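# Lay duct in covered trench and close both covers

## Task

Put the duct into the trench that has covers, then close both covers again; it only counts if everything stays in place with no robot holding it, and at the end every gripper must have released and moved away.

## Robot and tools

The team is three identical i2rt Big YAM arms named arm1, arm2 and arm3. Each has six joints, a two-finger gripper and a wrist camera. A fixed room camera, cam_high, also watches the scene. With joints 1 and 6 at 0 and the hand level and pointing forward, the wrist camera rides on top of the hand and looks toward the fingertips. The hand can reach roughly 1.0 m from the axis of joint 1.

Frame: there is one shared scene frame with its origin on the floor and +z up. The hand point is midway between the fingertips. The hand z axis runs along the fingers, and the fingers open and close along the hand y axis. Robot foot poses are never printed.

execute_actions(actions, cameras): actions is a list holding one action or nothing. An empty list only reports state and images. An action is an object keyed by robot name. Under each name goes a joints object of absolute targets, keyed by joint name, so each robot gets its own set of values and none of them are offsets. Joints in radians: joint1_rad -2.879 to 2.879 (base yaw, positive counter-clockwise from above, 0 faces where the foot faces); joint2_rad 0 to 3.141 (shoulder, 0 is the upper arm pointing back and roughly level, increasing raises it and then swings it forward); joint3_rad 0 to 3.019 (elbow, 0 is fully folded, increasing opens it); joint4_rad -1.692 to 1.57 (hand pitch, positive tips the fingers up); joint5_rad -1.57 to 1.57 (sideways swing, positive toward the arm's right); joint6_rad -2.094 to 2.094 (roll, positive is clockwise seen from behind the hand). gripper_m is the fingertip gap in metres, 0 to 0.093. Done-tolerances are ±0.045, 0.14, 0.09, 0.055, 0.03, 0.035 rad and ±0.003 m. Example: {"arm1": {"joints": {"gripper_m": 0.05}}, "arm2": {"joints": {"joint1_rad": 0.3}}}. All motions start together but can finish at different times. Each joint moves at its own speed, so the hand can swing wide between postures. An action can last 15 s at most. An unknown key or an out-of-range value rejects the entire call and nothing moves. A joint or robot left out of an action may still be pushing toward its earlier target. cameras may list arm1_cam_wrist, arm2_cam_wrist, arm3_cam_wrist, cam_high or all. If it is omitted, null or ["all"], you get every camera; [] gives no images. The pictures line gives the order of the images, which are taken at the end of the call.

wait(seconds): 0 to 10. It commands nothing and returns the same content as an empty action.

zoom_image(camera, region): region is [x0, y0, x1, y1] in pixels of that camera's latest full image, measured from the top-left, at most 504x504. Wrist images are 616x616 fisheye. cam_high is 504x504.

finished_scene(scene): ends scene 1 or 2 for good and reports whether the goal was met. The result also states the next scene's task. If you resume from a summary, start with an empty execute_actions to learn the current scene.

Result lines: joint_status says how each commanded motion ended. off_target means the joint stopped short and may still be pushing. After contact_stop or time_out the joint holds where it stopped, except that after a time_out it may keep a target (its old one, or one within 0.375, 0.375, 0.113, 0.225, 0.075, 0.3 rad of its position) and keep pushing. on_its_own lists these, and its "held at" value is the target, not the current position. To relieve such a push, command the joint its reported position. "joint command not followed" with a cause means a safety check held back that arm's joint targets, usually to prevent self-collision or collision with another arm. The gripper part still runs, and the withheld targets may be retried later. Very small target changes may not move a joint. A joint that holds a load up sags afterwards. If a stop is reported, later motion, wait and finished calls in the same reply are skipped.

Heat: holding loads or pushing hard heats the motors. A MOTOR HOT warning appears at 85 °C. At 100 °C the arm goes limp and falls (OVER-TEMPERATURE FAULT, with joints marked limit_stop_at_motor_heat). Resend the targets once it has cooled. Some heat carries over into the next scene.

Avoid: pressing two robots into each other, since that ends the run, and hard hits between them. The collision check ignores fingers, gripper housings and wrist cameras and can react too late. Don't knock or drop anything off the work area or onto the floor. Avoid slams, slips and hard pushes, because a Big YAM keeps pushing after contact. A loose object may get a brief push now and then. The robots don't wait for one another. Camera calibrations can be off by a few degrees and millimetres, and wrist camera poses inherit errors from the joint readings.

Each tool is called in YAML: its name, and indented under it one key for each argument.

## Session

execute_actions:
  actions: []

Scene clock: 0.00 s.
arm1.joint_positions: joint1_rad=-0.010 joint2_rad=+0.486 joint3_rad=+1.477 joint4_rad=-1.266 joint5_rad=+0.072 joint6_rad=-0.159 gripper_m=+0.094
arm1.joint_status: not commanded
arm1.hand: x=-0.7959 y=-0.0825 z=+1.5113 quat_wxyz=(-0.593, +0.048, -0.800, +0.069) (m; scene frame)
arm2.joint_positions: joint1_rad=+0.266 joint2_rad=+0.460 joint3_rad=+1.427 joint4_rad=-1.310 joint5_rad=+0.250 joint6_rad=+0.342 gripper_m=+0.094
arm2.joint_status: not commanded
arm2.hand: x=+0.0236 y=-0.3882 z=+1.3139 quat_wxyz=(-0.345, +0.512, -0.633, -0.467) (m; scene frame)
arm3.joint_positions: joint1_rad=-0.486 joint2_rad=+0.598 joint3_rad=+1.382 joint4_rad=-1.156 joint5_rad=+0.056 joint6_rad=+0.321 gripper_m=+0.094
arm3.joint_status: not commanded
arm3.hand: x=+0.7427 y=+0.0121 z=+1.4757 quat_wxyz=(+0.063, -0.764, +0.321, +0.556) (m; scene frame)
pictures: arm1_cam_wrist, arm2_cam_wrist, arm3_cam_wrist, cam_high
camera_calibration (this result's frames):
arm1_cam_wrist: T_world_to_cam=[[-0.00598125, -0.98511, 0.171821, -0.344951], [-0.789157, -0.10088, -0.60585, 0.286754], [0.614162, -0.139218, -0.776803, 1.77469], [0, 0, 0, 1]] pos_world=[-0.865715, -0.0638193, 1.61158]
arm2_cam_wrist: T_world_to_cam=[[0.968151, -0.0540583, -0.244463, 0.279297], [-0.184416, -0.814373, -0.550261, 0.419899], [-0.169338, 0.577818, -0.798405, 1.39836], [0, 0, 0, 1]] pos_world=[0.0438294, -0.450946, 1.41579]
arm3_cam_wrist: T_world_to_cam=[[0.563228, 0.783719, -0.261838, -0.0432034], [0.603201, -0.606539, -0.517937, 0.336459], [-0.564732, 0.133776, -0.81436, 1.74421], [0, 0, 0, 1]] pos_world=[0.806393, 0.00460145, 1.58337]
Images, in order (width x height): arm1_cam_wrist 616x616, arm2_cam_wrist 616x616, arm3_cam_wrist 616x616, cam_high 504x504.

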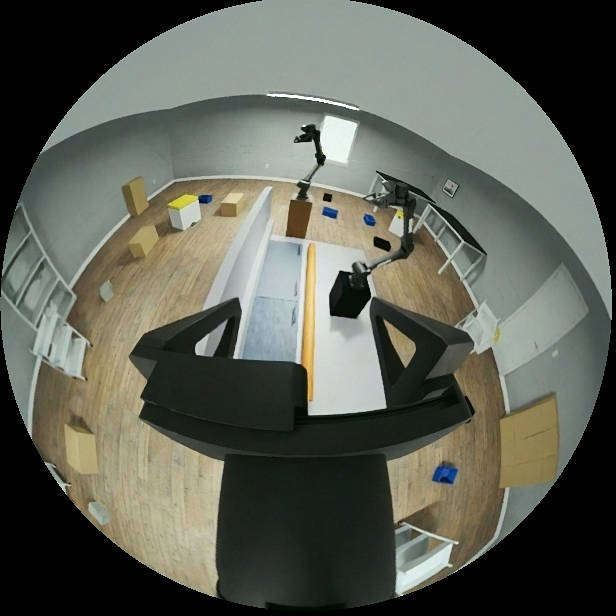

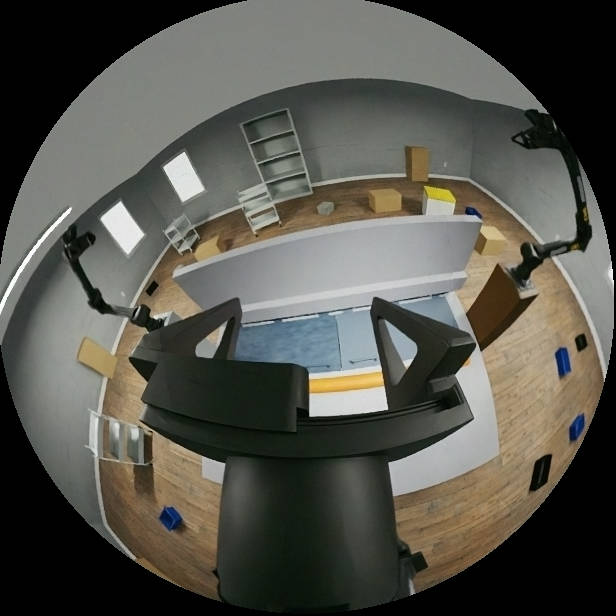

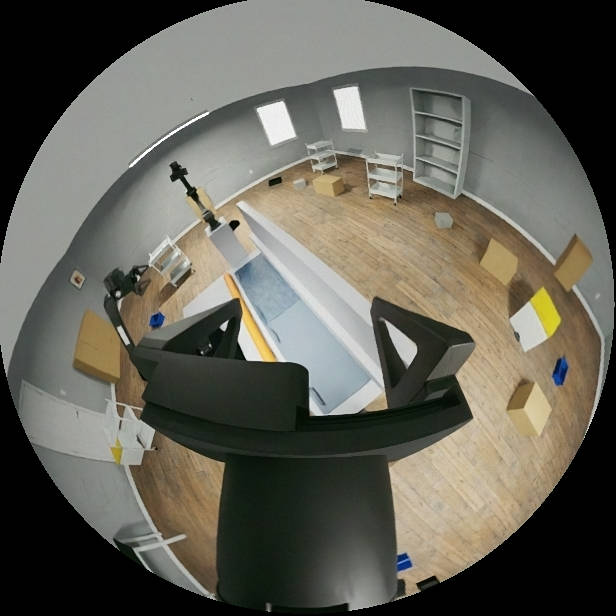

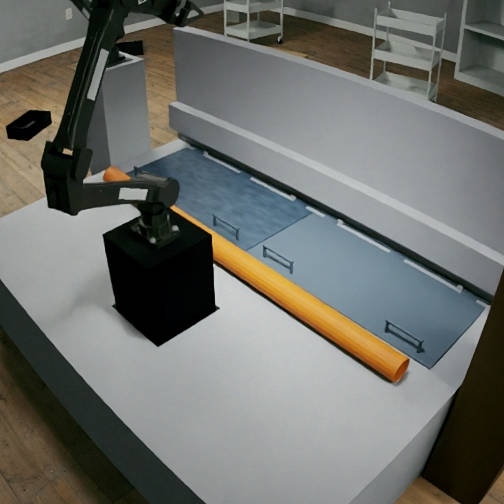

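execute_actions:
  actions:
    - {"arm1":{"joints":{"joint1_rad":-0.295,"joint2_rad":2.54,"joint3_rad":0.965,"joint4_rad":0.03,"joint5_rad":0,"joint6_rad":-0.26,"gripper_m":0.05}},"arm3":{"joints":{"joint1_rad":0.128,"joint2_rad":2.53,"joint3_rad":0.91,"joint4_rad":0.07,"joint5_rad":0,"joint6_rad":0.19,"gripper_m":0.05}},"arm2":{"joints":{"joint1_rad":0.1,"joint2_rad":1.6,"joint3_rad":0.5,"joint4_rad":-0.45,"joint5_rad":0,"joint6_rad":-1.41}}}

Scene clock: 2.63 s.
arm1.joint_positions: joint1_rad=-0.289 joint2_rad=+2.539 joint3_rad=+0.963 joint4_rad=+0.018 joint5_rad=+0.001 joint6_rad=-0.251 gripper_m=+0.050
arm1.joint_status: all done
arm1.hand: x=-0.6150 y=-0.1661 z=+0.5492 quat_wxyz=(+0.002, -0.006, -1.000, +0.000) (m; scene frame)
arm2.joint_positions: joint1_rad=+0.110 joint2_rad=+1.602 joint3_rad=+0.503 joint4_rad=-0.462 joint5_rad=+0.004 joint6_rad=-1.402 gripper_m=+0.094
arm2.joint_status: all done
arm2.hand: x=-0.0111 y=-0.2754 z=+0.6417 quat_wxyz=(-0.005, +1.000, -0.008, +0.001) (m; scene frame)
arm3.joint_positions: joint1_rad=+0.136 joint2_rad=+2.531 joint3_rad=+0.906 joint4_rad=+0.054 joint5_rad=+0.002 joint6_rad=+0.203 gripper_m=+0.050
arm3.joint_status: all done
arm3.hand: x=+0.6304 y=-0.1587 z=+0.5572 quat_wxyz=(+0.004, -1.000, +0.013, -0.008) (m; scene frame)
pictures: arm1_cam_wrist, arm2_cam_wrist, arm3_cam_wrist, cam_high
camera_calibration (this result's frames):
arm1_cam_wrist: T_world_to_cam=[[-0.00829123, -0.999965, 0.00112099, -0.171046], [-0.815156, 0.00740818, 0.579195, -0.810686], [-0.579183, 0.00388846, -0.815189, 0.215538], [0, 0, 0, 1]] pos_world=[-0.537418, -0.165873, 0.64544]
arm2_cam_wrist: T_world_to_cam=[[0.0274268, 0.999379, 0.0221161, 0.263291], [0.810849, -0.0351809, 0.584197, -0.366894], [0.584612, 0.00191016, -0.811311, 0.648663], [0, 0, 0, 1]] pos_world=[-0.0889416, -0.277274, 0.734782]
arm3_cam_wrist: T_world_to_cam=[[0.0280142, 0.999544, 0.0113126, 0.132892], [0.81242, -0.0293604, 0.582333, -0.828484], [0.5824, -0.00712302, -0.812871, 0.20931], [0, 0, 0, 1]] pos_world=[0.547452, -0.155665, 0.651093]
Images, in order (width x height): arm1_cam_wrist 616x616, arm2_cam_wrist 616x616, arm3_cam_wrist 616x616, cam_high 504x504.

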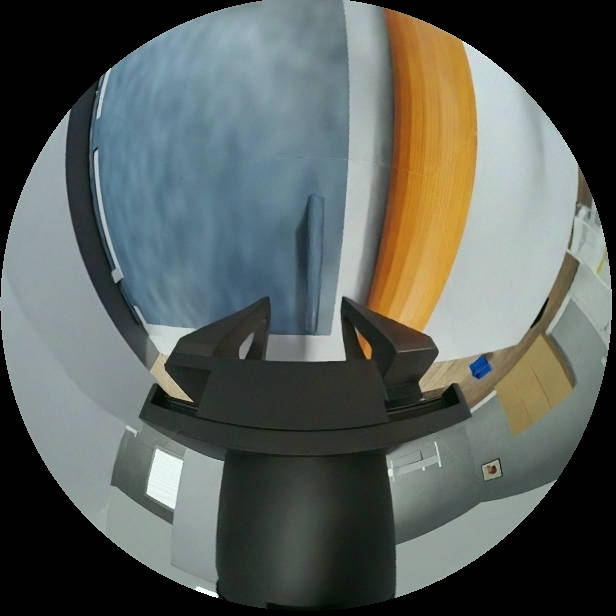

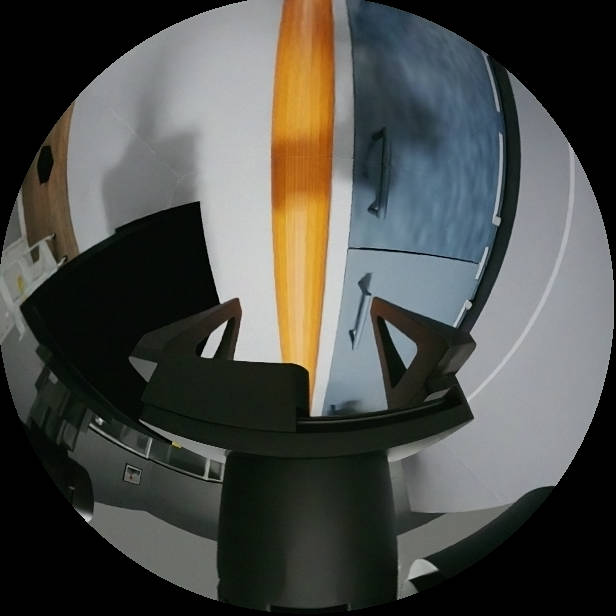

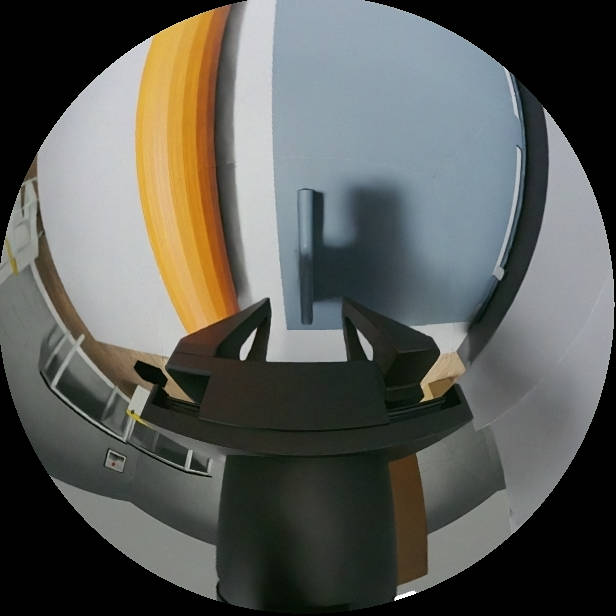

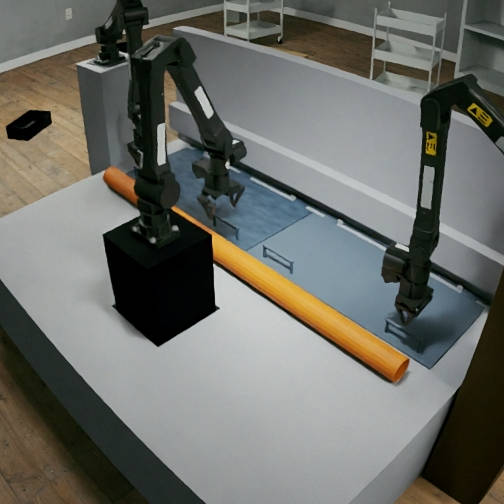

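execute_actions:
  actions:
    - {"arm1":{"joints":{"joint1_rad":-0.305,"joint2_rad":2.775,"joint3_rad":1.14,"joint4_rad":0.085}},"arm3":{"joints":{"joint2_rad":2.775,"joint3_rad":1.105,"joint4_rad":0.105,"joint6_rad":0.175}},"arm2":{"joints":{"joint2_rad":1.92,"joint3_rad":0.55,"joint4_rad":-0.18}}}
  cameras: ["arm1_cam_wrist","arm3_cam_wrist","arm2_cam_wrist"]

execute_actions:
  actions:
    - {"arm1":{"joints":{"gripper_m":0}},"arm3":{"joints":{"gripper_m":0}}}
  cameras: []

Scene clock: 14.30 s.
arm1.joint_positions: joint1_rad=-0.296 joint2_rad=+2.766 joint3_rad=+1.138 joint4_rad=+0.083 joint5_rad=+0.001 joint6_rad=-0.255 gripper_m=+0.050
arm1.joint_status: all done
arm1.hand: x=-0.6069 y=-0.1710 z=+0.4668 quat_wxyz=(-0.005, -0.007, -1.000, +0.002) (m; scene frame)
arm2.joint_positions: joint1_rad=+0.110 joint2_rad=+1.930 joint3_rad=+0.532 joint4_rad=-0.192 joint5_rad=+0.004 joint6_rad=-1.403 gripper_m=+0.094
arm2.joint_status: all done
arm2.hand: x=-0.0113 y=-0.2736 z=+0.5599 quat_wxyz=(+0.009, +1.000, -0.007, +0.003) (m; scene frame)
arm3.joint_positions: joint1_rad=+0.135 joint2_rad=+2.780 joint3_rad=+1.101 joint4_rad=+0.098 joint5_rad=+0.001 joint6_rad=+0.188 gripper_m=+0.050
arm3.joint_status: all done
arm3.hand: x=+0.6259 y=-0.1593 z=+0.4680 quat_wxyz=(+0.004, -1.000, +0.006, -0.013) (m; scene frame)
pictures: arm1_cam_wrist, arm2_cam_wrist, arm3_cam_wrist
camera_calibration (this result's frames):
arm1_cam_wrist: T_world_to_cam=[[-0.0110044, -0.999925, 0.00545482, -0.179454], [-0.822598, 0.0121541, 0.568493, -0.754992], [-0.568516, 0.00176879, -0.82267, 0.162678], [0, 0, 0, 1]] pos_world=[-0.530545, -0.170552, 0.564017]
arm2_cam_wrist: T_world_to_cam=[[0.0262482, 0.999635, -0.00641452, 0.279336], [0.808299, -0.0174477, 0.588513, -0.316398], [0.588187, -0.0206323, -0.808462, 0.574715], [0, 0, 0, 1]] pos_world=[-0.0896272, -0.272897, 0.652631]
arm3_cam_wrist: T_world_to_cam=[[0.0134594, 0.999839, 0.0118361, 0.143565], [0.806847, -0.0178517, 0.590491, -0.771392], [0.590607, 0.00160229, -0.806958, 0.132892], [0, 0, 0, 1]] pos_world=[0.541976, -0.157525, 0.561039]
Images, in order (width x height): arm1_cam_wrist 616x616, arm2_cam_wrist 616x616, arm3_cam_wrist 616x616.

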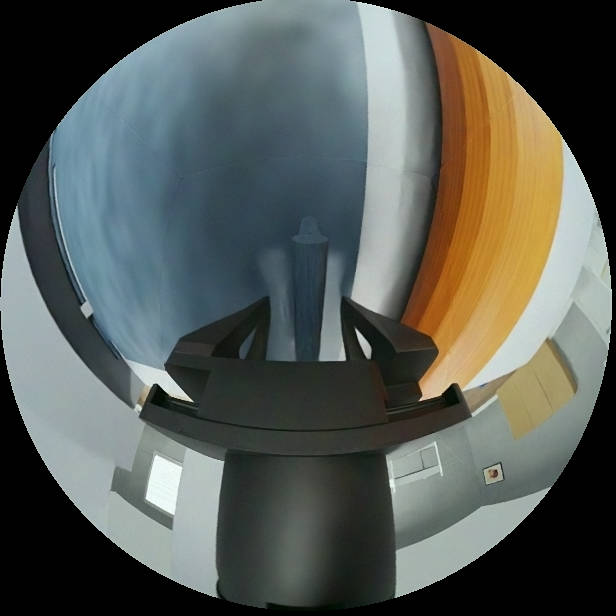

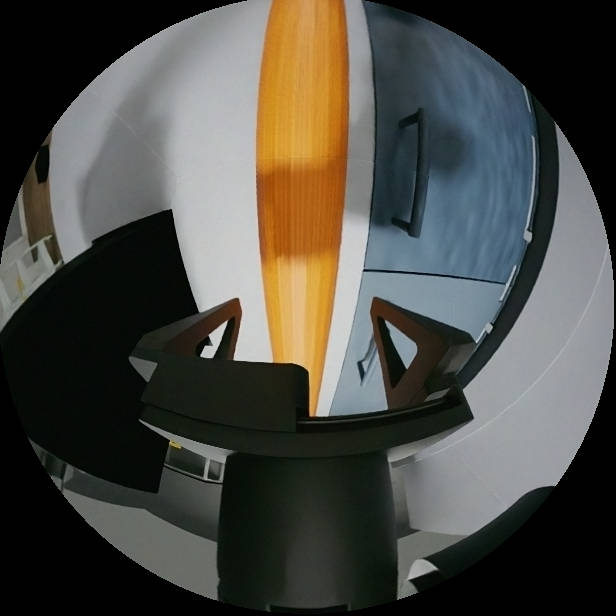

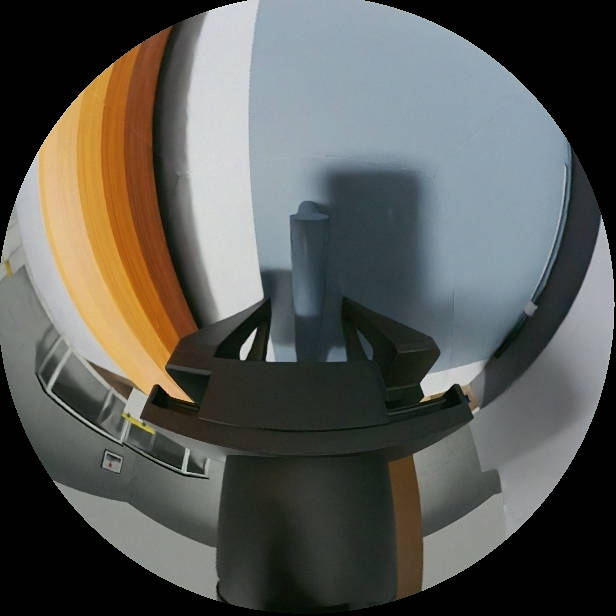

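Scene clock: 14.90 s.
arm1.joint_positions: joint1_rad=-0.299 joint2_rad=+2.766 joint3_rad=+1.138 joint4_rad=+0.083 joint5_rad=+0.002 joint6_rad=-0.249 gripper_m=+0.007
arm1.joint_status: gripper_m off_target (ended at +0.007, target +0.000)
arm1.hand: x=-0.6072 y=-0.1722 z=+0.4668 quat_wxyz=(-0.005, -0.012, -1.000, +0.003) (m; scene frame)
arm2.joint_positions: joint1_rad=+0.110 joint2_rad=+1.930 joint3_rad=+0.532 joint4_rad=-0.192 joint5_rad=+0.004 joint6_rad=-1.403 gripper_m=+0.094
arm2.joint_status: not commanded
arm2.hand: x=-0.0113 y=-0.2736 z=+0.5599 quat_wxyz=(+0.009, +1.000, -0.007, +0.003) (m; scene frame)
arm3.joint_positions: joint1_rad=+0.134 joint2_rad=+2.780 joint3_rad=+1.101 joint4_rad=+0.098 joint5_rad=+0.003 joint6_rad=+0.188 gripper_m=+0.007
arm3.joint_status: gripper_m off_target (ended at +0.007, target +0.000)
arm3.hand: x=+0.6258 y=-0.1587 z=+0.4680 quat_wxyz=(+0.005, -1.000, +0.007, -0.012) (m; scene frame)
pictures: none
No camera images: the call's "cameras" was empty. Leave "cameras" out to get every camera's image.

execute_actions:
  actions:
    - {"arm1":{"joints":{"joint1_rad":-0.235,"joint2_rad":2.52,"joint3_rad":0.99,"joint4_rad":0.02,"joint6_rad":-0.19}},"arm3":{"joints":{"joint1_rad":0.06,"joint2_rad":2.53,"joint3_rad":0.95,"joint4_rad":0.05,"joint6_rad":0.12}}}
  cameras: []

execute_actions:
  actions:
    - {"arm1":{"joints":{"joint1_rad":-0.11,"joint2_rad":2.29,"joint3_rad":0.84,"joint4_rad":-0.065,"joint6_rad":-0.075}},"arm3":{"joints":{"joint1_rad":-0.075,"joint2_rad":2.29,"joint3_rad":0.795,"joint4_rad":-0.02,"joint6_rad":-0.005}}}
  cameras: []

execute_actions:
  actions:
    - {"arm1":{"joints":{"joint1_rad":0.11,"joint2_rad":2.03,"joint3_rad":0.755,"joint4_rad":-0.24,"joint6_rad":0.14}},"arm3":{"joints":{"joint1_rad":-0.30,"joint2_rad":2.03,"joint3_rad":0.735,"joint4_rad":-0.22,"joint6_rad":-0.23}},"arm2":{"joints":{"joint2_rad":2.15,"joint3_rad":0.57,"joint4_rad":0.02}}}
  cameras: ["arm2_cam_wrist"]

execute_actions:
  actions:
    - {"arm1":{"joints":{"joint1_rad":0.335,"joint2_rad":1.92,"joint3_rad":0.81,"joint4_rad":-0.40,"joint6_rad":0.37}},"arm3":{"joints":{"joint1_rad":-0.51,"joint2_rad":1.93,"joint3_rad":0.81,"joint4_rad":-0.40,"joint6_rad":-0.44}},"arm2":{"joints":{"joint2_rad":2.305,"joint3_rad":0.62,"joint4_rad":0.125}}}
  cameras: ["arm2_cam_wrist","cam_high"]

Scene clock: 16.73 s.
arm1.joint_positions: joint1_rad=-0.259 joint2_rad=+2.626 joint3_rad=+1.027 joint4_rad=+0.054 joint5_rad=+0.030 joint6_rad=-0.207 gripper_m=+0.007
arm1.joint_status: all done
arm1.hand: x=-0.6071 y=-0.1616 z=+0.5181 quat_wxyz=(-0.002, -0.013, -1.000, +0.015) (m; scene frame)
arm2.joint_positions: joint1_rad=+0.110 joint2_rad=+1.930 joint3_rad=+0.532 joint4_rad=-0.192 joint5_rad=+0.004 joint6_rad=-1.403 gripper_m=+0.094
arm2.joint_status: not commanded
arm2.hand: x=-0.0113 y=-0.2736 z=+0.5599 quat_wxyz=(+0.009, +1.000, -0.007, +0.003) (m; scene frame)
arm3.joint_positions: joint1_rad=+0.087 joint2_rad=+2.634 joint3_rad=+0.982 joint4_rad=+0.076 joint5_rad=-0.033 joint6_rad=+0.141 gripper_m=+0.007
arm3.joint_status: all done
arm3.hand: x=+0.6258 y=-0.1479 z=+0.5213 quat_wxyz=(-0.013, -1.000, +0.007, -0.013) (m; scene frame)
pictures: none
No camera images: the call's "cameras" was empty. Leave "cameras" out to get every camera's image.

Scene clock: 17.80 s.
arm1.joint_positions: joint1_rad=-0.144 joint2_rad=+2.368 joint3_rad=+0.862 joint4_rad=-0.040 joint5_rad=+0.049 joint6_rad=-0.092 gripper_m=+0.007
arm1.joint_status: all done
arm1.hand: x=-0.6073 y=-0.1212 z=+0.6074 quat_wxyz=(-0.002, -0.013, -1.000, +0.024) (m; scene frame)
arm2.joint_positions: joint1_rad=+0.110 joint2_rad=+1.930 joint3_rad=+0.532 joint4_rad=-0.192 joint5_rad=+0.004 joint6_rad=-1.403 gripper_m=+0.094
arm2.joint_status: not commanded
arm2.hand: x=-0.0113 y=-0.2736 z=+0.5599 quat_wxyz=(+0.009, +1.000, -0.007, +0.003) (m; scene frame)
arm3.joint_positions: joint1_rad=-0.039 joint2_rad=+2.369 joint3_rad=+0.810 joint4_rad=+0.001 joint5_rad=-0.053 joint6_rad=+0.016 gripper_m=+0.007
arm3.joint_status: all done
arm3.hand: x=+0.6269 y=-0.1074 z=+0.6114 quat_wxyz=(-0.024, -1.000, +0.007, -0.002) (m; scene frame)
pictures: none
No camera images: the call's "cameras" was empty. Leave "cameras" out to get every camera's image.

Scene clock: 18.83 s.
arm1.joint_positions: joint1_rad=+0.079 joint2_rad=+2.090 joint3_rad=+0.761 joint4_rad=-0.214 joint5_rad=+0.053 joint6_rad=+0.131 gripper_m=+0.008
arm1.joint_status: all done
arm1.hand: x=-0.6067 y=-0.0400 z=+0.6975 quat_wxyz=(-0.009, -0.013, -1.000, +0.023) (m; scene frame)
arm2.joint_positions: joint1_rad=+0.110 joint2_rad=+2.161 joint3_rad=+0.565 joint4_rad=+0.008 joint5_rad=-0.001 joint6_rad=-1.404 gripper_m=+0.094
arm2.joint_status: all done
arm2.hand: x=-0.0114 y=-0.2784 z=+0.5004 quat_wxyz=(+0.009, +1.000, -0.007, +0.001) (m; scene frame)
arm3.joint_positions: joint1_rad=-0.269 joint2_rad=+2.093 joint3_rad=+0.733 joint4_rad=-0.200 joint5_rad=-0.053 joint6_rad=-0.215 gripper_m=+0.007
arm3.joint_status: all done
arm3.hand: x=+0.6282 y=-0.0276 z=+0.6989 quat_wxyz=(-0.022, -1.000, +0.007, +0.003) (m; scene frame)
pictures: arm2_cam_wrist
camera_calibration (this result's frames):
arm2_cam_wrist: T_world_to_cam=[[0.0259209, 0.999643, -0.00647854, 0.283812], [0.81103, -0.0172405, 0.58475, -0.279434], [0.58443, -0.0204116, -0.811187, 0.527903], [0, 0, 0, 1]] pos_world=[-0.0892499, -0.277753, 0.593466]
Images, in order (width x height): arm2_cam_wrist 616x616.

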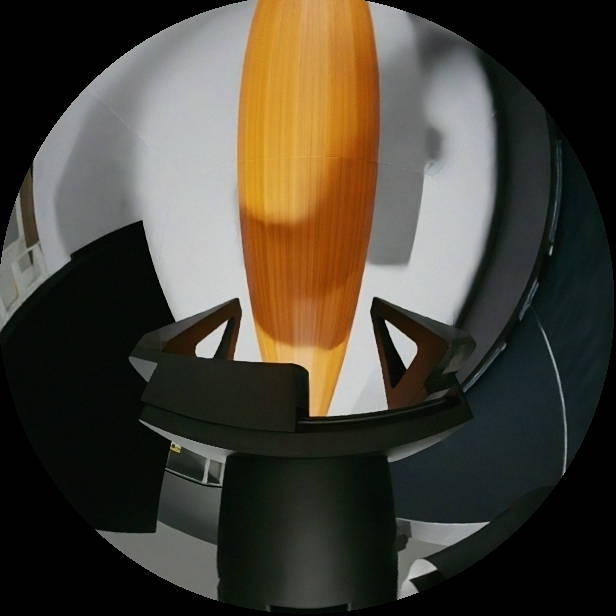

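Scene clock: 19.90 s.
arm1.joint_positions: joint1_rad=+0.294 joint2_rad=+1.965 joint3_rad=+0.793 joint4_rad=-0.384 joint5_rad=+0.058 joint6_rad=+0.348 gripper_m=+0.008
arm1.joint_status: all done
arm1.hand: x=-0.6064 y=+0.0410 z=+0.7451 quat_wxyz=(-0.009, -0.014, -1.000, +0.023) (m; scene frame)
arm2.joint_positions: joint1_rad=+0.110 joint2_rad=+2.313 joint3_rad=+0.615 joint4_rad=+0.114 joint5_rad=-0.001 joint6_rad=-1.404 gripper_m=+0.094
arm2.joint_status: all done
arm2.hand: x=-0.0116 y=-0.2773 z=+0.4597 quat_wxyz=(+0.007, +1.000, -0.007, +0.001) (m; scene frame)
arm3.joint_positions: joint1_rad=-0.465 joint2_rad=+1.984 joint3_rad=+0.785 joint4_rad=-0.382 joint5_rad=-0.060 joint6_rad=-0.413 gripper_m=+0.007
arm3.joint_status: all done
arm3.hand: x=+0.6292 y=+0.0453 z=+0.7423 quat_wxyz=(-0.027, -1.000, +0.006, +0.000) (m; scene frame)
pictures: arm2_cam_wrist, cam_high
camera_calibration (this result's frames):
arm2_cam_wrist: T_world_to_cam=[[0.0259225, 0.999661, -0.00241666, 0.28054], [0.811623, -0.0196349, 0.583852, -0.255682], [0.583607, -0.0170963, -0.811857, 0.496301], [0, 0, 0, 1]] pos_world=[-0.0893992, -0.27698, 0.552884]
Images, in order (width x height): arm2_cam_wrist 616x616, cam_high 504x504.

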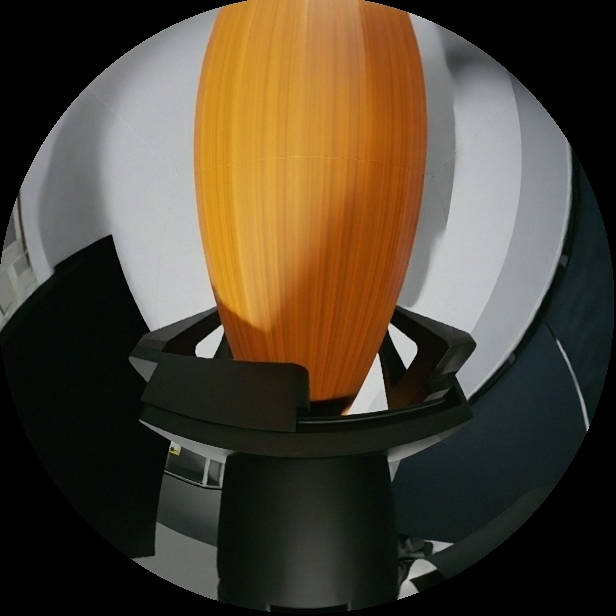

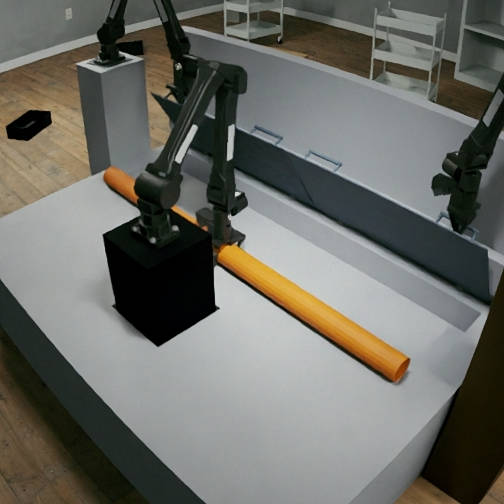

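execute_actions:
  actions:
    - {"arm2":{"joints":{"gripper_m":0.04}}}
  cameras: []

execute_actions:
  actions:
    - {"arm2":{"joints":{"joint2_rad":2.09,"joint3_rad":0.60,"joint4_rad":-0.01}}}
  cameras: ["cam_high"]

execute_actions:
  actions:
    - {"arm2":{"joints":{"joint1_rad":0.05,"joint2_rad":2.12,"joint3_rad":0.85,"joint4_rad":-0.15,"joint6_rad":-1.48}}}
  cameras: []

execute_actions:
  actions:
    - {"arm2":{"joints":{"joint1_rad":0.0,"joint2_rad":2.20,"joint3_rad":1.09,"joint4_rad":-0.26,"joint6_rad":-1.545}}}
  cameras: ["cam_high"]

Scene clock: 20.87 s.
arm1.joint_positions: joint1_rad=+0.294 joint2_rad=+1.965 joint3_rad=+0.793 joint4_rad=-0.384 joint5_rad=+0.058 joint6_rad=+0.348 gripper_m=+0.008
arm1.joint_status: not commanded
arm1.hand: x=-0.6064 y=+0.0410 z=+0.7451 quat_wxyz=(-0.009, -0.014, -1.000, +0.023) (m; scene frame)
arm2.joint_positions: joint1_rad=+0.110 joint2_rad=+2.315 joint3_rad=+0.613 joint4_rad=+0.114 joint5_rad=-0.002 joint6_rad=-1.395 gripper_m=+0.073
arm2.joint_status: gripper_m off_target (ended at +0.073, target +0.040)
arm2.hand: x=-0.0115 y=-0.2790 z=+0.4592 quat_wxyz=(+0.009, +1.000, -0.012, +0.000) (m; scene frame)
arm3.joint_positions: joint1_rad=-0.465 joint2_rad=+1.984 joint3_rad=+0.785 joint4_rad=-0.382 joint5_rad=-0.060 joint6_rad=-0.413 gripper_m=+0.007
arm3.joint_status: not commanded
arm3.hand: x=+0.6292 y=+0.0453 z=+0.7423 quat_wxyz=(-0.027, -1.000, +0.006, +0.000) (m; scene frame)
pictures: none
No camera images: the call's "cameras" was empty. Leave "cameras" out to get every camera's image.

Scene clock: 22.03 s.
arm1.joint_positions: joint1_rad=+0.294 joint2_rad=+1.965 joint3_rad=+0.793 joint4_rad=-0.384 joint5_rad=+0.058 joint6_rad=+0.348 gripper_m=+0.008
arm1.joint_status: not commanded
arm1.hand: x=-0.6064 y=+0.0410 z=+0.7451 quat_wxyz=(-0.009, -0.014, -1.000, +0.023) (m; scene frame)
arm2.joint_positions: joint1_rad=+0.110 joint2_rad=+2.135 joint3_rad=+0.602 joint4_rad=-0.006 joint5_rad=-0.002 joint6_rad=-1.409 gripper_m=+0.073
arm2.joint_status: all done
arm2.hand: x=-0.0160 y=-0.2497 z=+0.5075 quat_wxyz=(-0.015, +1.000, -0.005, -0.003) (m; scene frame)
arm3.joint_positions: joint1_rad=-0.465 joint2_rad=+1.984 joint3_rad=+0.785 joint4_rad=-0.382 joint5_rad=-0.060 joint6_rad=-0.413 gripper_m=+0.007
arm3.joint_status: not commanded
arm3.hand: x=+0.6292 y=+0.0453 z=+0.7423 quat_wxyz=(-0.027, -1.000, +0.006, +0.000) (m; scene frame)
pictures: cam_high
Images, in order (width x height): cam_high 504x504.

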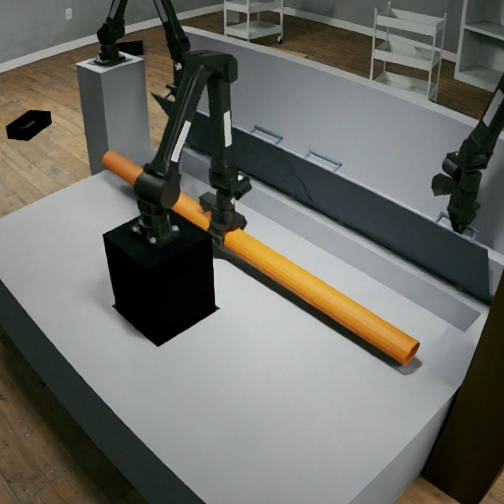

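Scene clock: 23.30 s.
arm1.joint_positions: joint1_rad=+0.294 joint2_rad=+1.965 joint3_rad=+0.793 joint4_rad=-0.384 joint5_rad=+0.058 joint6_rad=+0.348 gripper_m=+0.008
arm1.joint_status: not commanded
arm1.hand: x=-0.6064 y=+0.0410 z=+0.7451 quat_wxyz=(-0.009, -0.014, -1.000, +0.023) (m; scene frame)
arm2.joint_positions: joint1_rad=+0.055 joint2_rad=+2.189 joint3_rad=+0.839 joint4_rad=-0.150 joint5_rad=-0.002 joint6_rad=-1.475 gripper_m=+0.073
arm2.joint_status: all done
arm2.hand: x=-0.0084 y=-0.1543 z=+0.5026 quat_wxyz=(-0.035, +0.999, +0.001, -0.004) (m; scene frame)
arm3.joint_positions: joint1_rad=-0.465 joint2_rad=+1.984 joint3_rad=+0.785 joint4_rad=-0.382 joint5_rad=-0.060 joint6_rad=-0.413 gripper_m=+0.007
arm3.joint_status: not commanded
arm3.hand: x=+0.6292 y=+0.0453 z=+0.7423 quat_wxyz=(-0.027, -1.000, +0.006, +0.000) (m; scene frame)
pictures: none
No camera images: the call's "cameras" was empty. Leave "cameras" out to get every camera's image.

Scene clock: 24.50 s.
arm1.joint_positions: joint1_rad=+0.294 joint2_rad=+1.965 joint3_rad=+0.793 joint4_rad=-0.384 joint5_rad=+0.058 joint6_rad=+0.348 gripper_m=+0.008
arm1.joint_status: not commanded
arm1.hand: x=-0.6064 y=+0.0410 z=+0.7451 quat_wxyz=(-0.009, -0.014, -1.000, +0.023) (m; scene frame)
arm2.joint_positions: joint1_rad=+0.004 joint2_rad=+2.286 joint3_rad=+1.062 joint4_rad=-0.261 joint5_rad=-0.001 joint6_rad=-1.540 gripper_m=+0.073
arm2.joint_status: all done
arm2.hand: x=+0.0082 y=-0.0785 z=+0.4884 quat_wxyz=(-0.043, +0.999, +0.008, -0.002) (m; scene frame)
arm3.joint_positions: joint1_rad=-0.465 joint2_rad=+1.984 joint3_rad=+0.785 joint4_rad=-0.382 joint5_rad=-0.060 joint6_rad=-0.413 gripper_m=+0.007
arm3.joint_status: not commanded
arm3.hand: x=+0.6292 y=+0.0453 z=+0.7423 quat_wxyz=(-0.027, -1.000, +0.006, +0.000) (m; scene frame)
pictures: cam_high
Images, in order (width x height): cam_high 504x504.

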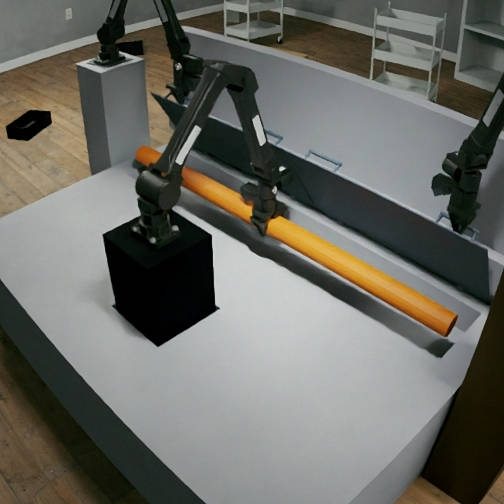

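execute_actions:
  actions:
    - {"arm2":{"joints":{"joint1_rad":0.02,"joint2_rad":2.35,"joint3_rad":1.19,"joint4_rad":-0.19,"joint6_rad":-1.53}}}
  cameras: ["cam_high"]

execute_actions:
  actions:
    - {"arm2":{"joints":{"joint2_rad":2.52,"joint3_rad":1.305,"joint4_rad":-0.11}}}
  cameras: ["cam_high"]

Scene clock: 25.93 s.
arm1.joint_positions: joint1_rad=+0.294 joint2_rad=+1.965 joint3_rad=+0.793 joint4_rad=-0.384 joint5_rad=+0.058 joint6_rad=+0.348 gripper_m=+0.008
arm1.joint_status: not commanded
arm1.hand: x=-0.6064 y=+0.0410 z=+0.7451 quat_wxyz=(-0.009, -0.014, -1.000, +0.023) (m; scene frame)
arm2.joint_positions: joint1_rad=+0.005 joint2_rad=+2.450 joint3_rad=+1.152 joint4_rad=-0.201 joint5_rad=-0.001 joint6_rad=-1.535 gripper_m=+0.073
arm2.joint_status: all done
arm2.hand: x=+0.0076 y=-0.0733 z=+0.4272 quat_wxyz=(-0.036, +0.999, +0.006, -0.002) (m; scene frame)
arm3.joint_positions: joint1_rad=-0.465 joint2_rad=+1.984 joint3_rad=+0.785 joint4_rad=-0.382 joint5_rad=-0.060 joint6_rad=-0.413 gripper_m=+0.007
arm3.joint_status: not commanded
arm3.hand: x=+0.6292 y=+0.0453 z=+0.7423 quat_wxyz=(-0.027, -1.000, +0.006, +0.000) (m; scene frame)
pictures: cam_high
Images, in order (width x height): cam_high 504x504.

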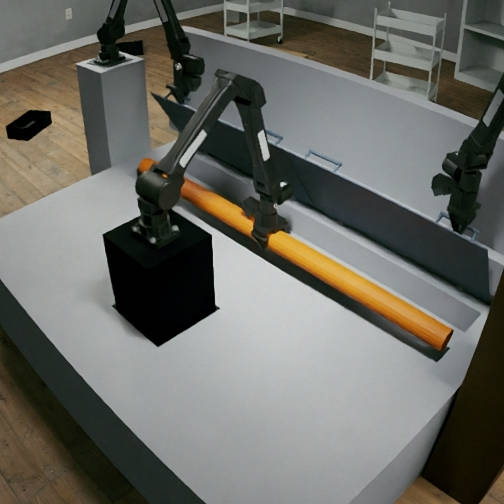

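Scene clock: 27.20 s.
arm1.joint_positions: joint1_rad=+0.294 joint2_rad=+1.965 joint3_rad=+0.793 joint4_rad=-0.384 joint5_rad=+0.058 joint6_rad=+0.348 gripper_m=+0.008
arm1.joint_status: not commanded
arm1.hand: x=-0.6064 y=+0.0410 z=+0.7451 quat_wxyz=(-0.009, -0.014, -1.000, +0.023) (m; scene frame)
arm2.joint_positions: joint1_rad=+0.007 joint2_rad=+2.619 joint3_rad=+1.282 joint4_rad=-0.119 joint5_rad=+0.002 joint6_rad=-1.535 gripper_m=+0.073
arm2.joint_status: all done
arm2.hand: x=+0.0063 y=-0.0502 z=+0.3657 quat_wxyz=(-0.057, +0.998, +0.007, -0.001) (m; scene frame)
arm3.joint_positions: joint1_rad=-0.465 joint2_rad=+1.984 joint3_rad=+0.785 joint4_rad=-0.382 joint5_rad=-0.060 joint6_rad=-0.413 gripper_m=+0.007
arm3.joint_status: not commanded
arm3.hand: x=+0.6292 y=+0.0453 z=+0.7423 quat_wxyz=(-0.027, -1.000, +0.006, +0.000) (m; scene frame)
pictures: cam_high
Images, in order (width x height): cam_high 504x504.

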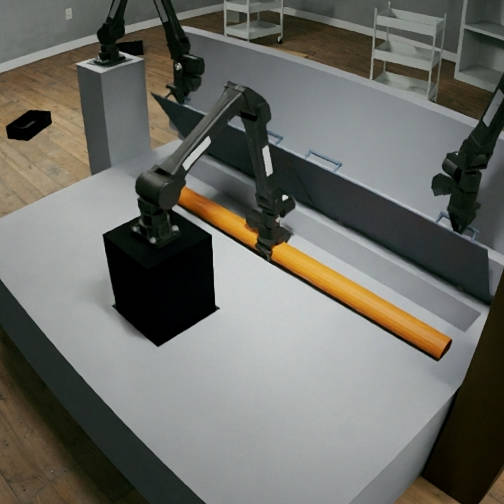

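execute_actions:
  actions:
    - {"arm2":{"joints":{"joint2_rad":2.61}}}
  cameras: []

execute_actions:
  actions:
    - {"arm2":{"joints":{"gripper_m":0.093}}}
  cameras: []

execute_actions:
  actions:
    - {"arm2":{"joints":{"joint2_rad":2.42,"joint3_rad":1.15,"joint4_rad":-0.2}}}
  cameras: []

execute_actions:
  actions:
    - {"arm2":{"joints":{"joint2_rad":2.15,"joint3_rad":0.9,"joint4_rad":-0.27}}}
  cameras: []

execute_actions:
  actions:
    - {"arm2":{"joints":{"joint2_rad":1.6,"joint3_rad":0.45,"joint4_rad":-0.45}}}
  cameras: ["arm2_cam_wrist","cam_high"]

Scene clock: 32.83 s.
arm1.joint_positions: joint1_rad=+0.294 joint2_rad=+1.965 joint3_rad=+0.793 joint4_rad=-0.384 joint5_rad=+0.058 joint6_rad=+0.348 gripper_m=+0.008
arm1.joint_status: not commanded
arm1.hand: x=-0.6064 y=+0.0410 z=+0.7451 quat_wxyz=(-0.009, -0.014, -1.000, +0.023) (m; scene frame)
arm2.joint_positions: joint1_rad=+0.008 joint2_rad=+2.649 joint3_rad=+1.282 joint4_rad=-0.121 joint5_rad=+0.004 joint6_rad=-1.541 gripper_m=+0.073
arm2.joint_status: all done
arm2.hand: x=+0.0066 y=-0.0655 z=+0.3515 quat_wxyz=(-0.041, +0.999, +0.010, +0.000) (m; scene frame)
arm3.joint_positions: joint1_rad=-0.465 joint2_rad=+1.984 joint3_rad=+0.785 joint4_rad=-0.382 joint5_rad=-0.060 joint6_rad=-0.413 gripper_m=+0.007
arm3.joint_status: not commanded
arm3.hand: x=+0.6292 y=+0.0453 z=+0.7423 quat_wxyz=(-0.027, -1.000, +0.006, +0.000) (m; scene frame)
pictures: none
No camera images: the call's "cameras" was empty. Leave "cameras" out to get every camera's image.

Scene clock: 33.67 s.
arm1.joint_positions: joint1_rad=+0.294 joint2_rad=+1.965 joint3_rad=+0.793 joint4_rad=-0.384 joint5_rad=+0.058 joint6_rad=+0.348 gripper_m=+0.008
arm1.joint_status: not commanded
arm1.hand: x=-0.6064 y=+0.0410 z=+0.7451 quat_wxyz=(-0.009, -0.014, -1.000, +0.023) (m; scene frame)
arm2.joint_positions: joint1_rad=+0.008 joint2_rad=+2.627 joint3_rad=+1.282 joint4_rad=-0.121 joint5_rad=+0.004 joint6_rad=-1.537 gripper_m=+0.093
arm2.joint_status: all done
arm2.hand: x=+0.0060 y=-0.0543 z=+0.3619 quat_wxyz=(-0.053, +0.999, +0.008, +0.000) (m; scene frame)
arm3.joint_positions: joint1_rad=-0.465 joint2_rad=+1.984 joint3_rad=+0.785 joint4_rad=-0.382 joint5_rad=-0.060 joint6_rad=-0.413 gripper_m=+0.007
arm3.joint_status: not commanded
arm3.hand: x=+0.6292 y=+0.0453 z=+0.7423 quat_wxyz=(-0.027, -1.000, +0.006, +0.000) (m; scene frame)
pictures: none
No camera images: the call's "cameras" was empty. Leave "cameras" out to get every camera's image.

Scene clock: 34.70 s.
arm1.joint_positions: joint1_rad=+0.294 joint2_rad=+1.965 joint3_rad=+0.793 joint4_rad=-0.384 joint5_rad=+0.058 joint6_rad=+0.348 gripper_m=+0.008
arm1.joint_status: not commanded
arm1.hand: x=-0.6064 y=+0.0410 z=+0.7451 quat_wxyz=(-0.009, -0.014, -1.000, +0.023) (m; scene frame)
arm2.joint_positions: joint1_rad=+0.008 joint2_rad=+2.414 joint3_rad=+1.155 joint4_rad=-0.193 joint5_rad=+0.004 joint6_rad=-1.536 gripper_m=+0.093
arm2.joint_status: all done
arm2.hand: x=+0.0060 y=-0.0545 z=+0.4448 quat_wxyz=(-0.059, +0.998, +0.008, -0.001) (m; scene frame)
arm3.joint_positions: joint1_rad=-0.465 joint2_rad=+1.984 joint3_rad=+0.785 joint4_rad=-0.382 joint5_rad=-0.060 joint6_rad=-0.413 gripper_m=+0.007
arm3.joint_status: not commanded
arm3.hand: x=+0.6292 y=+0.0453 z=+0.7423 quat_wxyz=(-0.027, -1.000, +0.006, +0.000) (m; scene frame)
pictures: none
No camera images: the call's "cameras" was empty. Leave "cameras" out to get every camera's image.

Scene clock: 35.73 s.
arm1.joint_positions: joint1_rad=+0.294 joint2_rad=+1.965 joint3_rad=+0.793 joint4_rad=-0.384 joint5_rad=+0.058 joint6_rad=+0.348 gripper_m=+0.008
arm1.joint_status: not commanded
arm1.hand: x=-0.6064 y=+0.0410 z=+0.7451 quat_wxyz=(-0.009, -0.014, -1.000, +0.023) (m; scene frame)
arm2.joint_positions: joint1_rad=+0.008 joint2_rad=+2.143 joint3_rad=+0.907 joint4_rad=-0.266 joint5_rad=+0.004 joint6_rad=-1.536 gripper_m=+0.093
arm2.joint_status: all done
arm2.hand: x=+0.0095 y=-0.1238 z=+0.5271 quat_wxyz=(-0.035, +0.999, +0.008, +0.000) (m; scene frame)
arm3.joint_positions: joint1_rad=-0.465 joint2_rad=+1.984 joint3_rad=+0.785 joint4_rad=-0.382 joint5_rad=-0.060 joint6_rad=-0.413 gripper_m=+0.007
arm3.joint_status: not commanded
arm3.hand: x=+0.6292 y=+0.0453 z=+0.7423 quat_wxyz=(-0.027, -1.000, +0.006, +0.000) (m; scene frame)
pictures: none
No camera images: the call's "cameras" was empty. Leave "cameras" out to get every camera's image.

Scene clock: 36.97 s.
arm1.joint_positions: joint1_rad=+0.294 joint2_rad=+1.965 joint3_rad=+0.793 joint4_rad=-0.384 joint5_rad=+0.058 joint6_rad=+0.348 gripper_m=+0.008
arm1.joint_status: not commanded
arm1.hand: x=-0.6064 y=+0.0410 z=+0.7451 quat_wxyz=(-0.009, -0.014, -1.000, +0.023) (m; scene frame)
arm2.joint_positions: joint1_rad=+0.008 joint2_rad=+1.605 joint3_rad=+0.457 joint4_rad=-0.444 joint5_rad=+0.004 joint6_rad=-1.536 gripper_m=+0.093
arm2.joint_status: all done
arm2.hand: x=+0.0183 y=-0.2963 z=+0.6333 quat_wxyz=(+0.011, +1.000, +0.008, +0.002) (m; scene frame)
arm3.joint_positions: joint1_rad=-0.465 joint2_rad=+1.984 joint3_rad=+0.785 joint4_rad=-0.382 joint5_rad=-0.060 joint6_rad=-0.413 gripper_m=+0.007
arm3.joint_status: not commanded
arm3.hand: x=+0.6292 y=+0.0453 z=+0.7423 quat_wxyz=(-0.027, -1.000, +0.006, +0.000) (m; scene frame)
pictures: arm2_cam_wrist, cam_high
camera_calibration (this result's frames):
arm2_cam_wrist: T_world_to_cam=[[-0.00425728, 0.999942, -0.00986639, 0.304591], [0.809787, 0.00923615, 0.586651, -0.374886], [0.586708, -0.00549214, -0.80978, 0.621546], [0, 0, 0, 1]] pos_world=[-0.0597918, -0.297697, 0.726248]
Images, in order (width x height): arm2_cam_wrist 616x616, cam_high 504x504.

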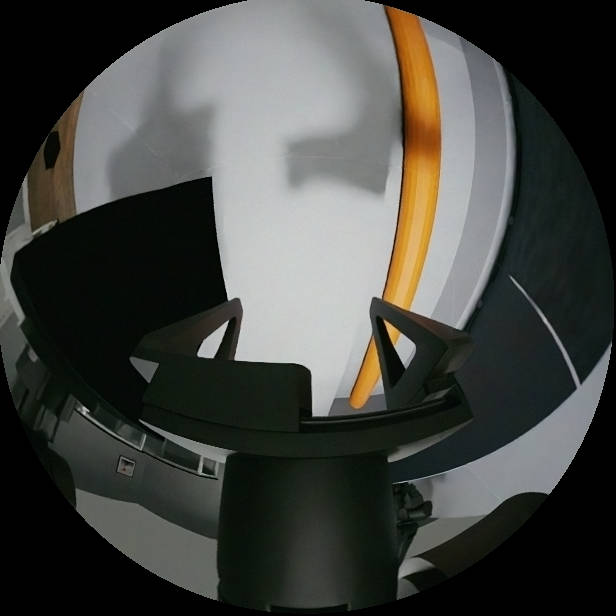

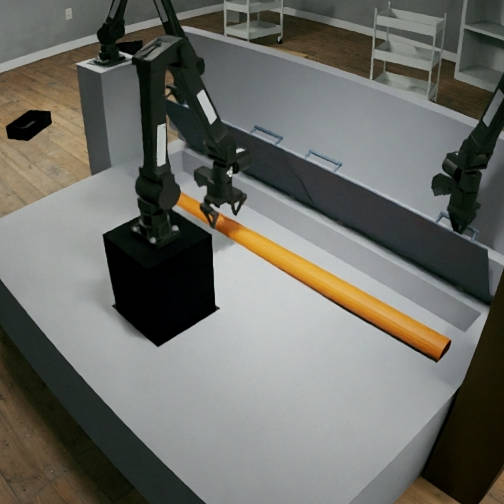

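Arm2 is clear of the lids' sweep.

execute_actions:
  actions:
    - {"arm1":{"joints":{"joint1_rad":0.09,"joint2_rad":2.04,"joint3_rad":0.755,"joint4_rad":-0.23,"joint6_rad":0.13}},"arm3":{"joints":{"joint1_rad":-0.285,"joint2_rad":2.04,"joint3_rad":0.73,"joint4_rad":-0.21,"joint6_rad":-0.22}},"arm2":{"joints":{"joint2_rad":1.3,"joint4_rad":-0.75}}}
  cameras: []

execute_actions:
  actions:
    - {"arm1":{"joints":{"joint1_rad":-0.125,"joint2_rad":2.30,"joint3_rad":0.86,"joint4_rad":-0.05,"joint6_rad":-0.09}},"arm3":{"joints":{"joint1_rad":-0.06,"joint2_rad":2.30,"joint3_rad":0.81,"joint4_rad":-0.01,"joint6_rad":0.012}}}
  cameras: []

execute_actions:
  actions:
    - {"arm1":{"joints":{"joint1_rad":-0.24,"joint2_rad":2.54,"joint3_rad":1.02,"joint4_rad":0.04,"joint6_rad":-0.21}},"arm3":{"joints":{"joint1_rad":0.07,"joint2_rad":2.54,"joint3_rad":0.97,"joint4_rad":0.065,"joint6_rad":0.14}}}
  cameras: []

execute_actions:
  actions:
    - {"arm1":{"joints":{"joint1_rad":-0.29,"joint2_rad":2.67,"joint3_rad":1.12,"joint4_rad":0.075,"joint6_rad":-0.25}},"arm3":{"joints":{"joint1_rad":0.12,"joint2_rad":2.68,"joint3_rad":1.08,"joint4_rad":0.09,"joint6_rad":0.18}}}
  cameras: []

execute_actions:
  actions:
    - {"arm1":{"joints":{"joint2_rad":2.75,"joint3_rad":1.14}},"arm3":{"joints":{"joint2_rad":2.76,"joint3_rad":1.10}}}
  cameras: []

execute_actions:
  actions:
    - {"arm1":{"joints":{"gripper_m":0.06}},"arm3":{"joints":{"gripper_m":0.06}}}
  cameras: []

execute_actions:
  actions:
    - {"arm1":{"joints":{"joint2_rad":2.1,"joint3_rad":0.9,"joint4_rad":-0.3}},"arm3":{"joints":{"joint2_rad":2.1,"joint3_rad":0.9,"joint4_rad":-0.3}}}
  cameras: ["cam_high"]

Scene clock: 39.17 s.
arm1.joint_positions: joint1_rad=+0.063 joint2_rad=+2.091 joint3_rad=+0.761 joint4_rad=-0.213 joint5_rad=+0.013 joint6_rad=+0.118 gripper_m=+0.008
arm1.joint_status: all done
arm1.hand: x=-0.6073 y=-0.0390 z=+0.6969 quat_wxyz=(-0.007, -0.014, -1.000, +0.003) (m; scene frame)
arm2.joint_positions: joint1_rad=+0.008 joint2_rad=+1.295 joint3_rad=+0.457 joint4_rad=-0.740 joint5_rad=+0.004 joint6_rad=-1.536 gripper_m=+0.093
arm2.joint_status: all done
arm2.hand: x=+0.0191 y=-0.3129 z=+0.7043 quat_wxyz=(+0.004, +1.000, +0.008, +0.002) (m; scene frame)
arm3.joint_positions: joint1_rad=-0.250 joint2_rad=+2.098 joint3_rad=+0.735 joint4_rad=-0.202 joint5_rad=-0.019 joint6_rad=-0.198 gripper_m=+0.007
arm3.joint_status: all done
arm3.hand: x=+0.6293 y=-0.0288 z=+0.6972 quat_wxyz=(-0.006, -1.000, +0.006, -0.003) (m; scene frame)
pictures: none
No camera images: the call's "cameras" was empty. Leave "cameras" out to get every camera's image.

Scene clock: 40.30 s.
arm1.joint_positions: joint1_rad=-0.159 joint2_rad=+2.371 joint3_rad=+0.865 joint4_rad=-0.045 joint5_rad=+0.010 joint6_rad=-0.104 gripper_m=+0.008
arm1.joint_status: all done
arm1.hand: x=-0.6075 y=-0.1200 z=+0.6065 quat_wxyz=(-0.002, -0.014, -1.000, +0.004) (m; scene frame)
arm2.joint_positions: joint1_rad=+0.008 joint2_rad=+1.295 joint3_rad=+0.457 joint4_rad=-0.740 joint5_rad=+0.004 joint6_rad=-1.536 gripper_m=+0.093
arm2.joint_status: not commanded
arm2.hand: x=+0.0191 y=-0.3129 z=+0.7043 quat_wxyz=(+0.004, +1.000, +0.008, +0.002) (m; scene frame)
arm3.joint_positions: joint1_rad=-0.020 joint2_rad=+2.373 joint3_rad=+0.814 joint4_rad=-0.007 joint5_rad=-0.009 joint6_rad=+0.033 gripper_m=+0.007
arm3.joint_status: all done
arm3.hand: x=+0.6274 y=-0.1065 z=+0.6101 quat_wxyz=(-0.002, -1.000, +0.006, -0.005) (m; scene frame)
pictures: none
No camera images: the call's "cameras" was empty. Leave "cameras" out to get every camera's image.

Scene clock: 41.30 s.
arm1.joint_positions: joint1_rad=-0.283 joint2_rad=+2.569 joint3_rad=+1.000 joint4_rad=+0.002 joint5_rad=-0.086 joint6_rad=-0.233 gripper_m=+0.007
arm1.joint_status: all done
arm1.hand: x=-0.6057 y=-0.1508 z=+0.5390 quat_wxyz=(-0.004, -0.012, -0.999, -0.043) (m; scene frame)
arm2.joint_positions: joint1_rad=+0.008 joint2_rad=+1.295 joint3_rad=+0.457 joint4_rad=-0.740 joint5_rad=+0.004 joint6_rad=-1.536 gripper_m=+0.093
arm2.joint_status: not commanded
arm2.hand: x=+0.0191 y=-0.3129 z=+0.7043 quat_wxyz=(+0.004, +1.000, +0.008, +0.002) (m; scene frame)
arm3.joint_positions: joint1_rad=+0.104 joint2_rad=+2.607 joint3_rad=+0.968 joint4_rad=+0.057 joint5_rad=+0.031 joint6_rad=+0.159 gripper_m=+0.007
arm3.joint_status: all done
arm3.hand: x=+0.6247 y=-0.1432 z=+0.5309 quat_wxyz=(+0.019, -1.000, +0.007, -0.011) (m; scene frame)
pictures: none
No camera images: the call's "cameras" was empty. Leave "cameras" out to get every camera's image.

Scene clock: 43.20 s.
arm1.joint_positions: joint1_rad=-0.331 joint2_rad=+2.679 joint3_rad=+1.090 joint4_rad=+0.007 joint5_rad=-0.131 joint6_rad=-0.283 gripper_m=+0.007
arm1.joint_status: joint4_rad time_out (moved +0.006 of +0.073); the others done
arm1.on_its_own: joint4_rad reads +0.007 and still pushes toward +0.075 since a time_out
arm1.hand: x=-0.6056 y=-0.1616 z=+0.4999 quat_wxyz=(-0.006, -0.011, -0.998, -0.066) (m; scene frame)
arm2.joint_positions: joint1_rad=+0.008 joint2_rad=+1.295 joint3_rad=+0.457 joint4_rad=-0.740 joint5_rad=+0.004 joint6_rad=-1.536 gripper_m=+0.093
arm2.joint_status: not commanded
arm2.hand: x=+0.0191 y=-0.3129 z=+0.7043 quat_wxyz=(+0.004, +1.000, +0.008, +0.002) (m; scene frame)
arm3.joint_positions: joint1_rad=+0.133 joint2_rad=+2.761 joint3_rad=+1.091 joint4_rad=+0.084 joint5_rad=+0.011 joint6_rad=+0.187 gripper_m=+0.007
arm3.joint_status: all done
arm3.hand: x=+0.6244 y=-0.1571 z=+0.4748 quat_wxyz=(+0.009, -1.000, +0.007, -0.014) (m; scene frame)
pictures: none
No camera images: the call's "cameras" was empty. Leave "cameras" out to get every camera's image.

not run: a stop came earlier in this reply.

not run: a stop came earlier in this reply.

not run: a stop came earlier in this reply.

execute_actions:
  actions:
    - {"arm1":{"joints":{"joint1_rad":-0.33,"joint2_rad":2.75,"joint3_rad":1.15,"joint4_rad":0.03,"joint5_rad":-0.1,"joint6_rad":-0.29}},"arm3":{"joints":{"joint2_rad":2.76,"joint3_rad":1.10}}}
  cameras: ["arm1_cam_wrist","arm2_cam_wrist","cam_high"]

Scene clock: 45.40 s.
arm1.joint_positions: joint1_rad=-0.365 joint2_rad=+2.748 joint3_rad=+1.151 joint4_rad=-0.004 joint5_rad=-0.195 joint6_rad=-0.318 gripper_m=+0.007
arm1.joint_status: joint5_rad time_out (moved -0.064 of +0.031); the others done
arm1.on_its_own: joint5_rad reads -0.195 and still pushes toward -0.118 since a time_out
arm1.hand: x=-0.6066 y=-0.1636 z=+0.4764 quat_wxyz=(-0.010, -0.012, -0.995, -0.099) (m; scene frame)
arm2.joint_positions: joint1_rad=+0.008 joint2_rad=+1.295 joint3_rad=+0.457 joint4_rad=-0.740 joint5_rad=+0.004 joint6_rad=-1.536 gripper_m=+0.093
arm2.joint_status: not commanded
arm2.hand: x=+0.0191 y=-0.3129 z=+0.7043 quat_wxyz=(+0.004, +1.000, +0.008, +0.002) (m; scene frame)
arm3.joint_positions: joint1_rad=+0.134 joint2_rad=+2.779 joint3_rad=+1.105 joint4_rad=+0.085 joint5_rad=+0.007 joint6_rad=+0.188 gripper_m=+0.007
arm3.joint_status: all done
arm3.hand: x=+0.6255 y=-0.1578 z=+0.4682 quat_wxyz=(+0.008, -1.000, +0.007, -0.016) (m; scene frame)
pictures: arm1_cam_wrist, arm2_cam_wrist, cam_high
camera_calibration (this result's frames):
arm1_cam_wrist: T_world_to_cam=[[-0.0190079, -0.980507, -0.195564, -0.0779941], [-0.829529, -0.0937254, 0.550542, -0.77328], [-0.55814, 0.17269, -0.811578, 0.199682], [0, 0, 0, 1]] pos_world=[-0.531491, -0.183433, 0.572528]
arm2_cam_wrist: T_world_to_cam=[[-0.00425946, 0.999986, 0.00308967, 0.312712], [0.810172, 0.00163979, 0.58619, -0.419084], [0.586177, 0.00500002, -0.810168, 0.68197], [0, 0, 0, 1]] pos_world=[-0.0588928, -0.31543, 0.797207]
Images, in order (width x height): arm1_cam_wrist 616x616, arm2_cam_wrist 616x616, cam_high 504x504.

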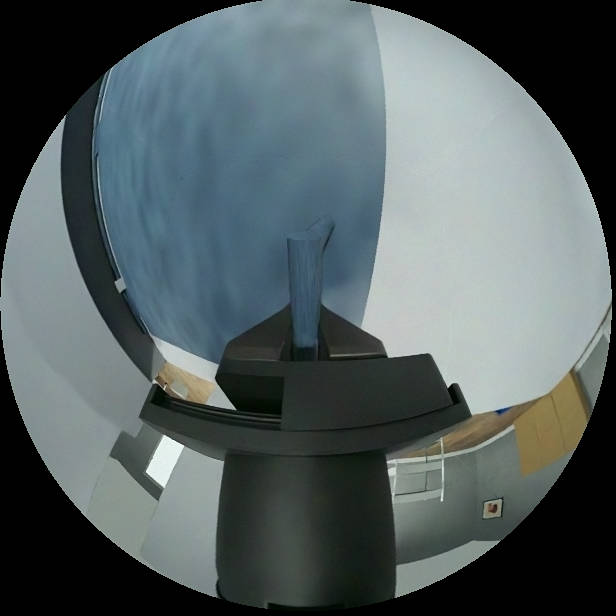

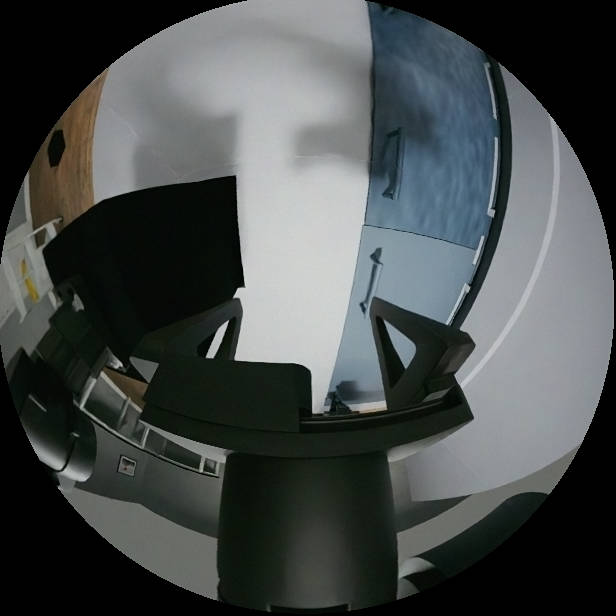

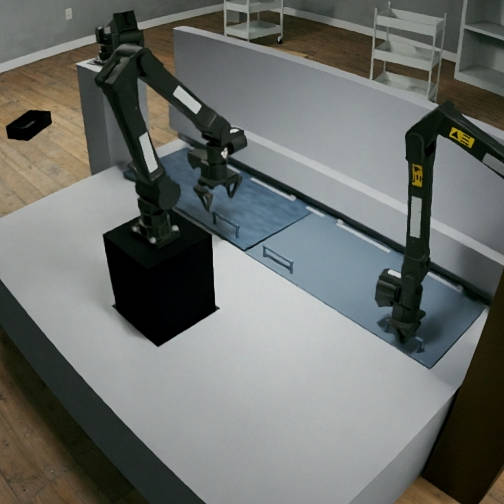

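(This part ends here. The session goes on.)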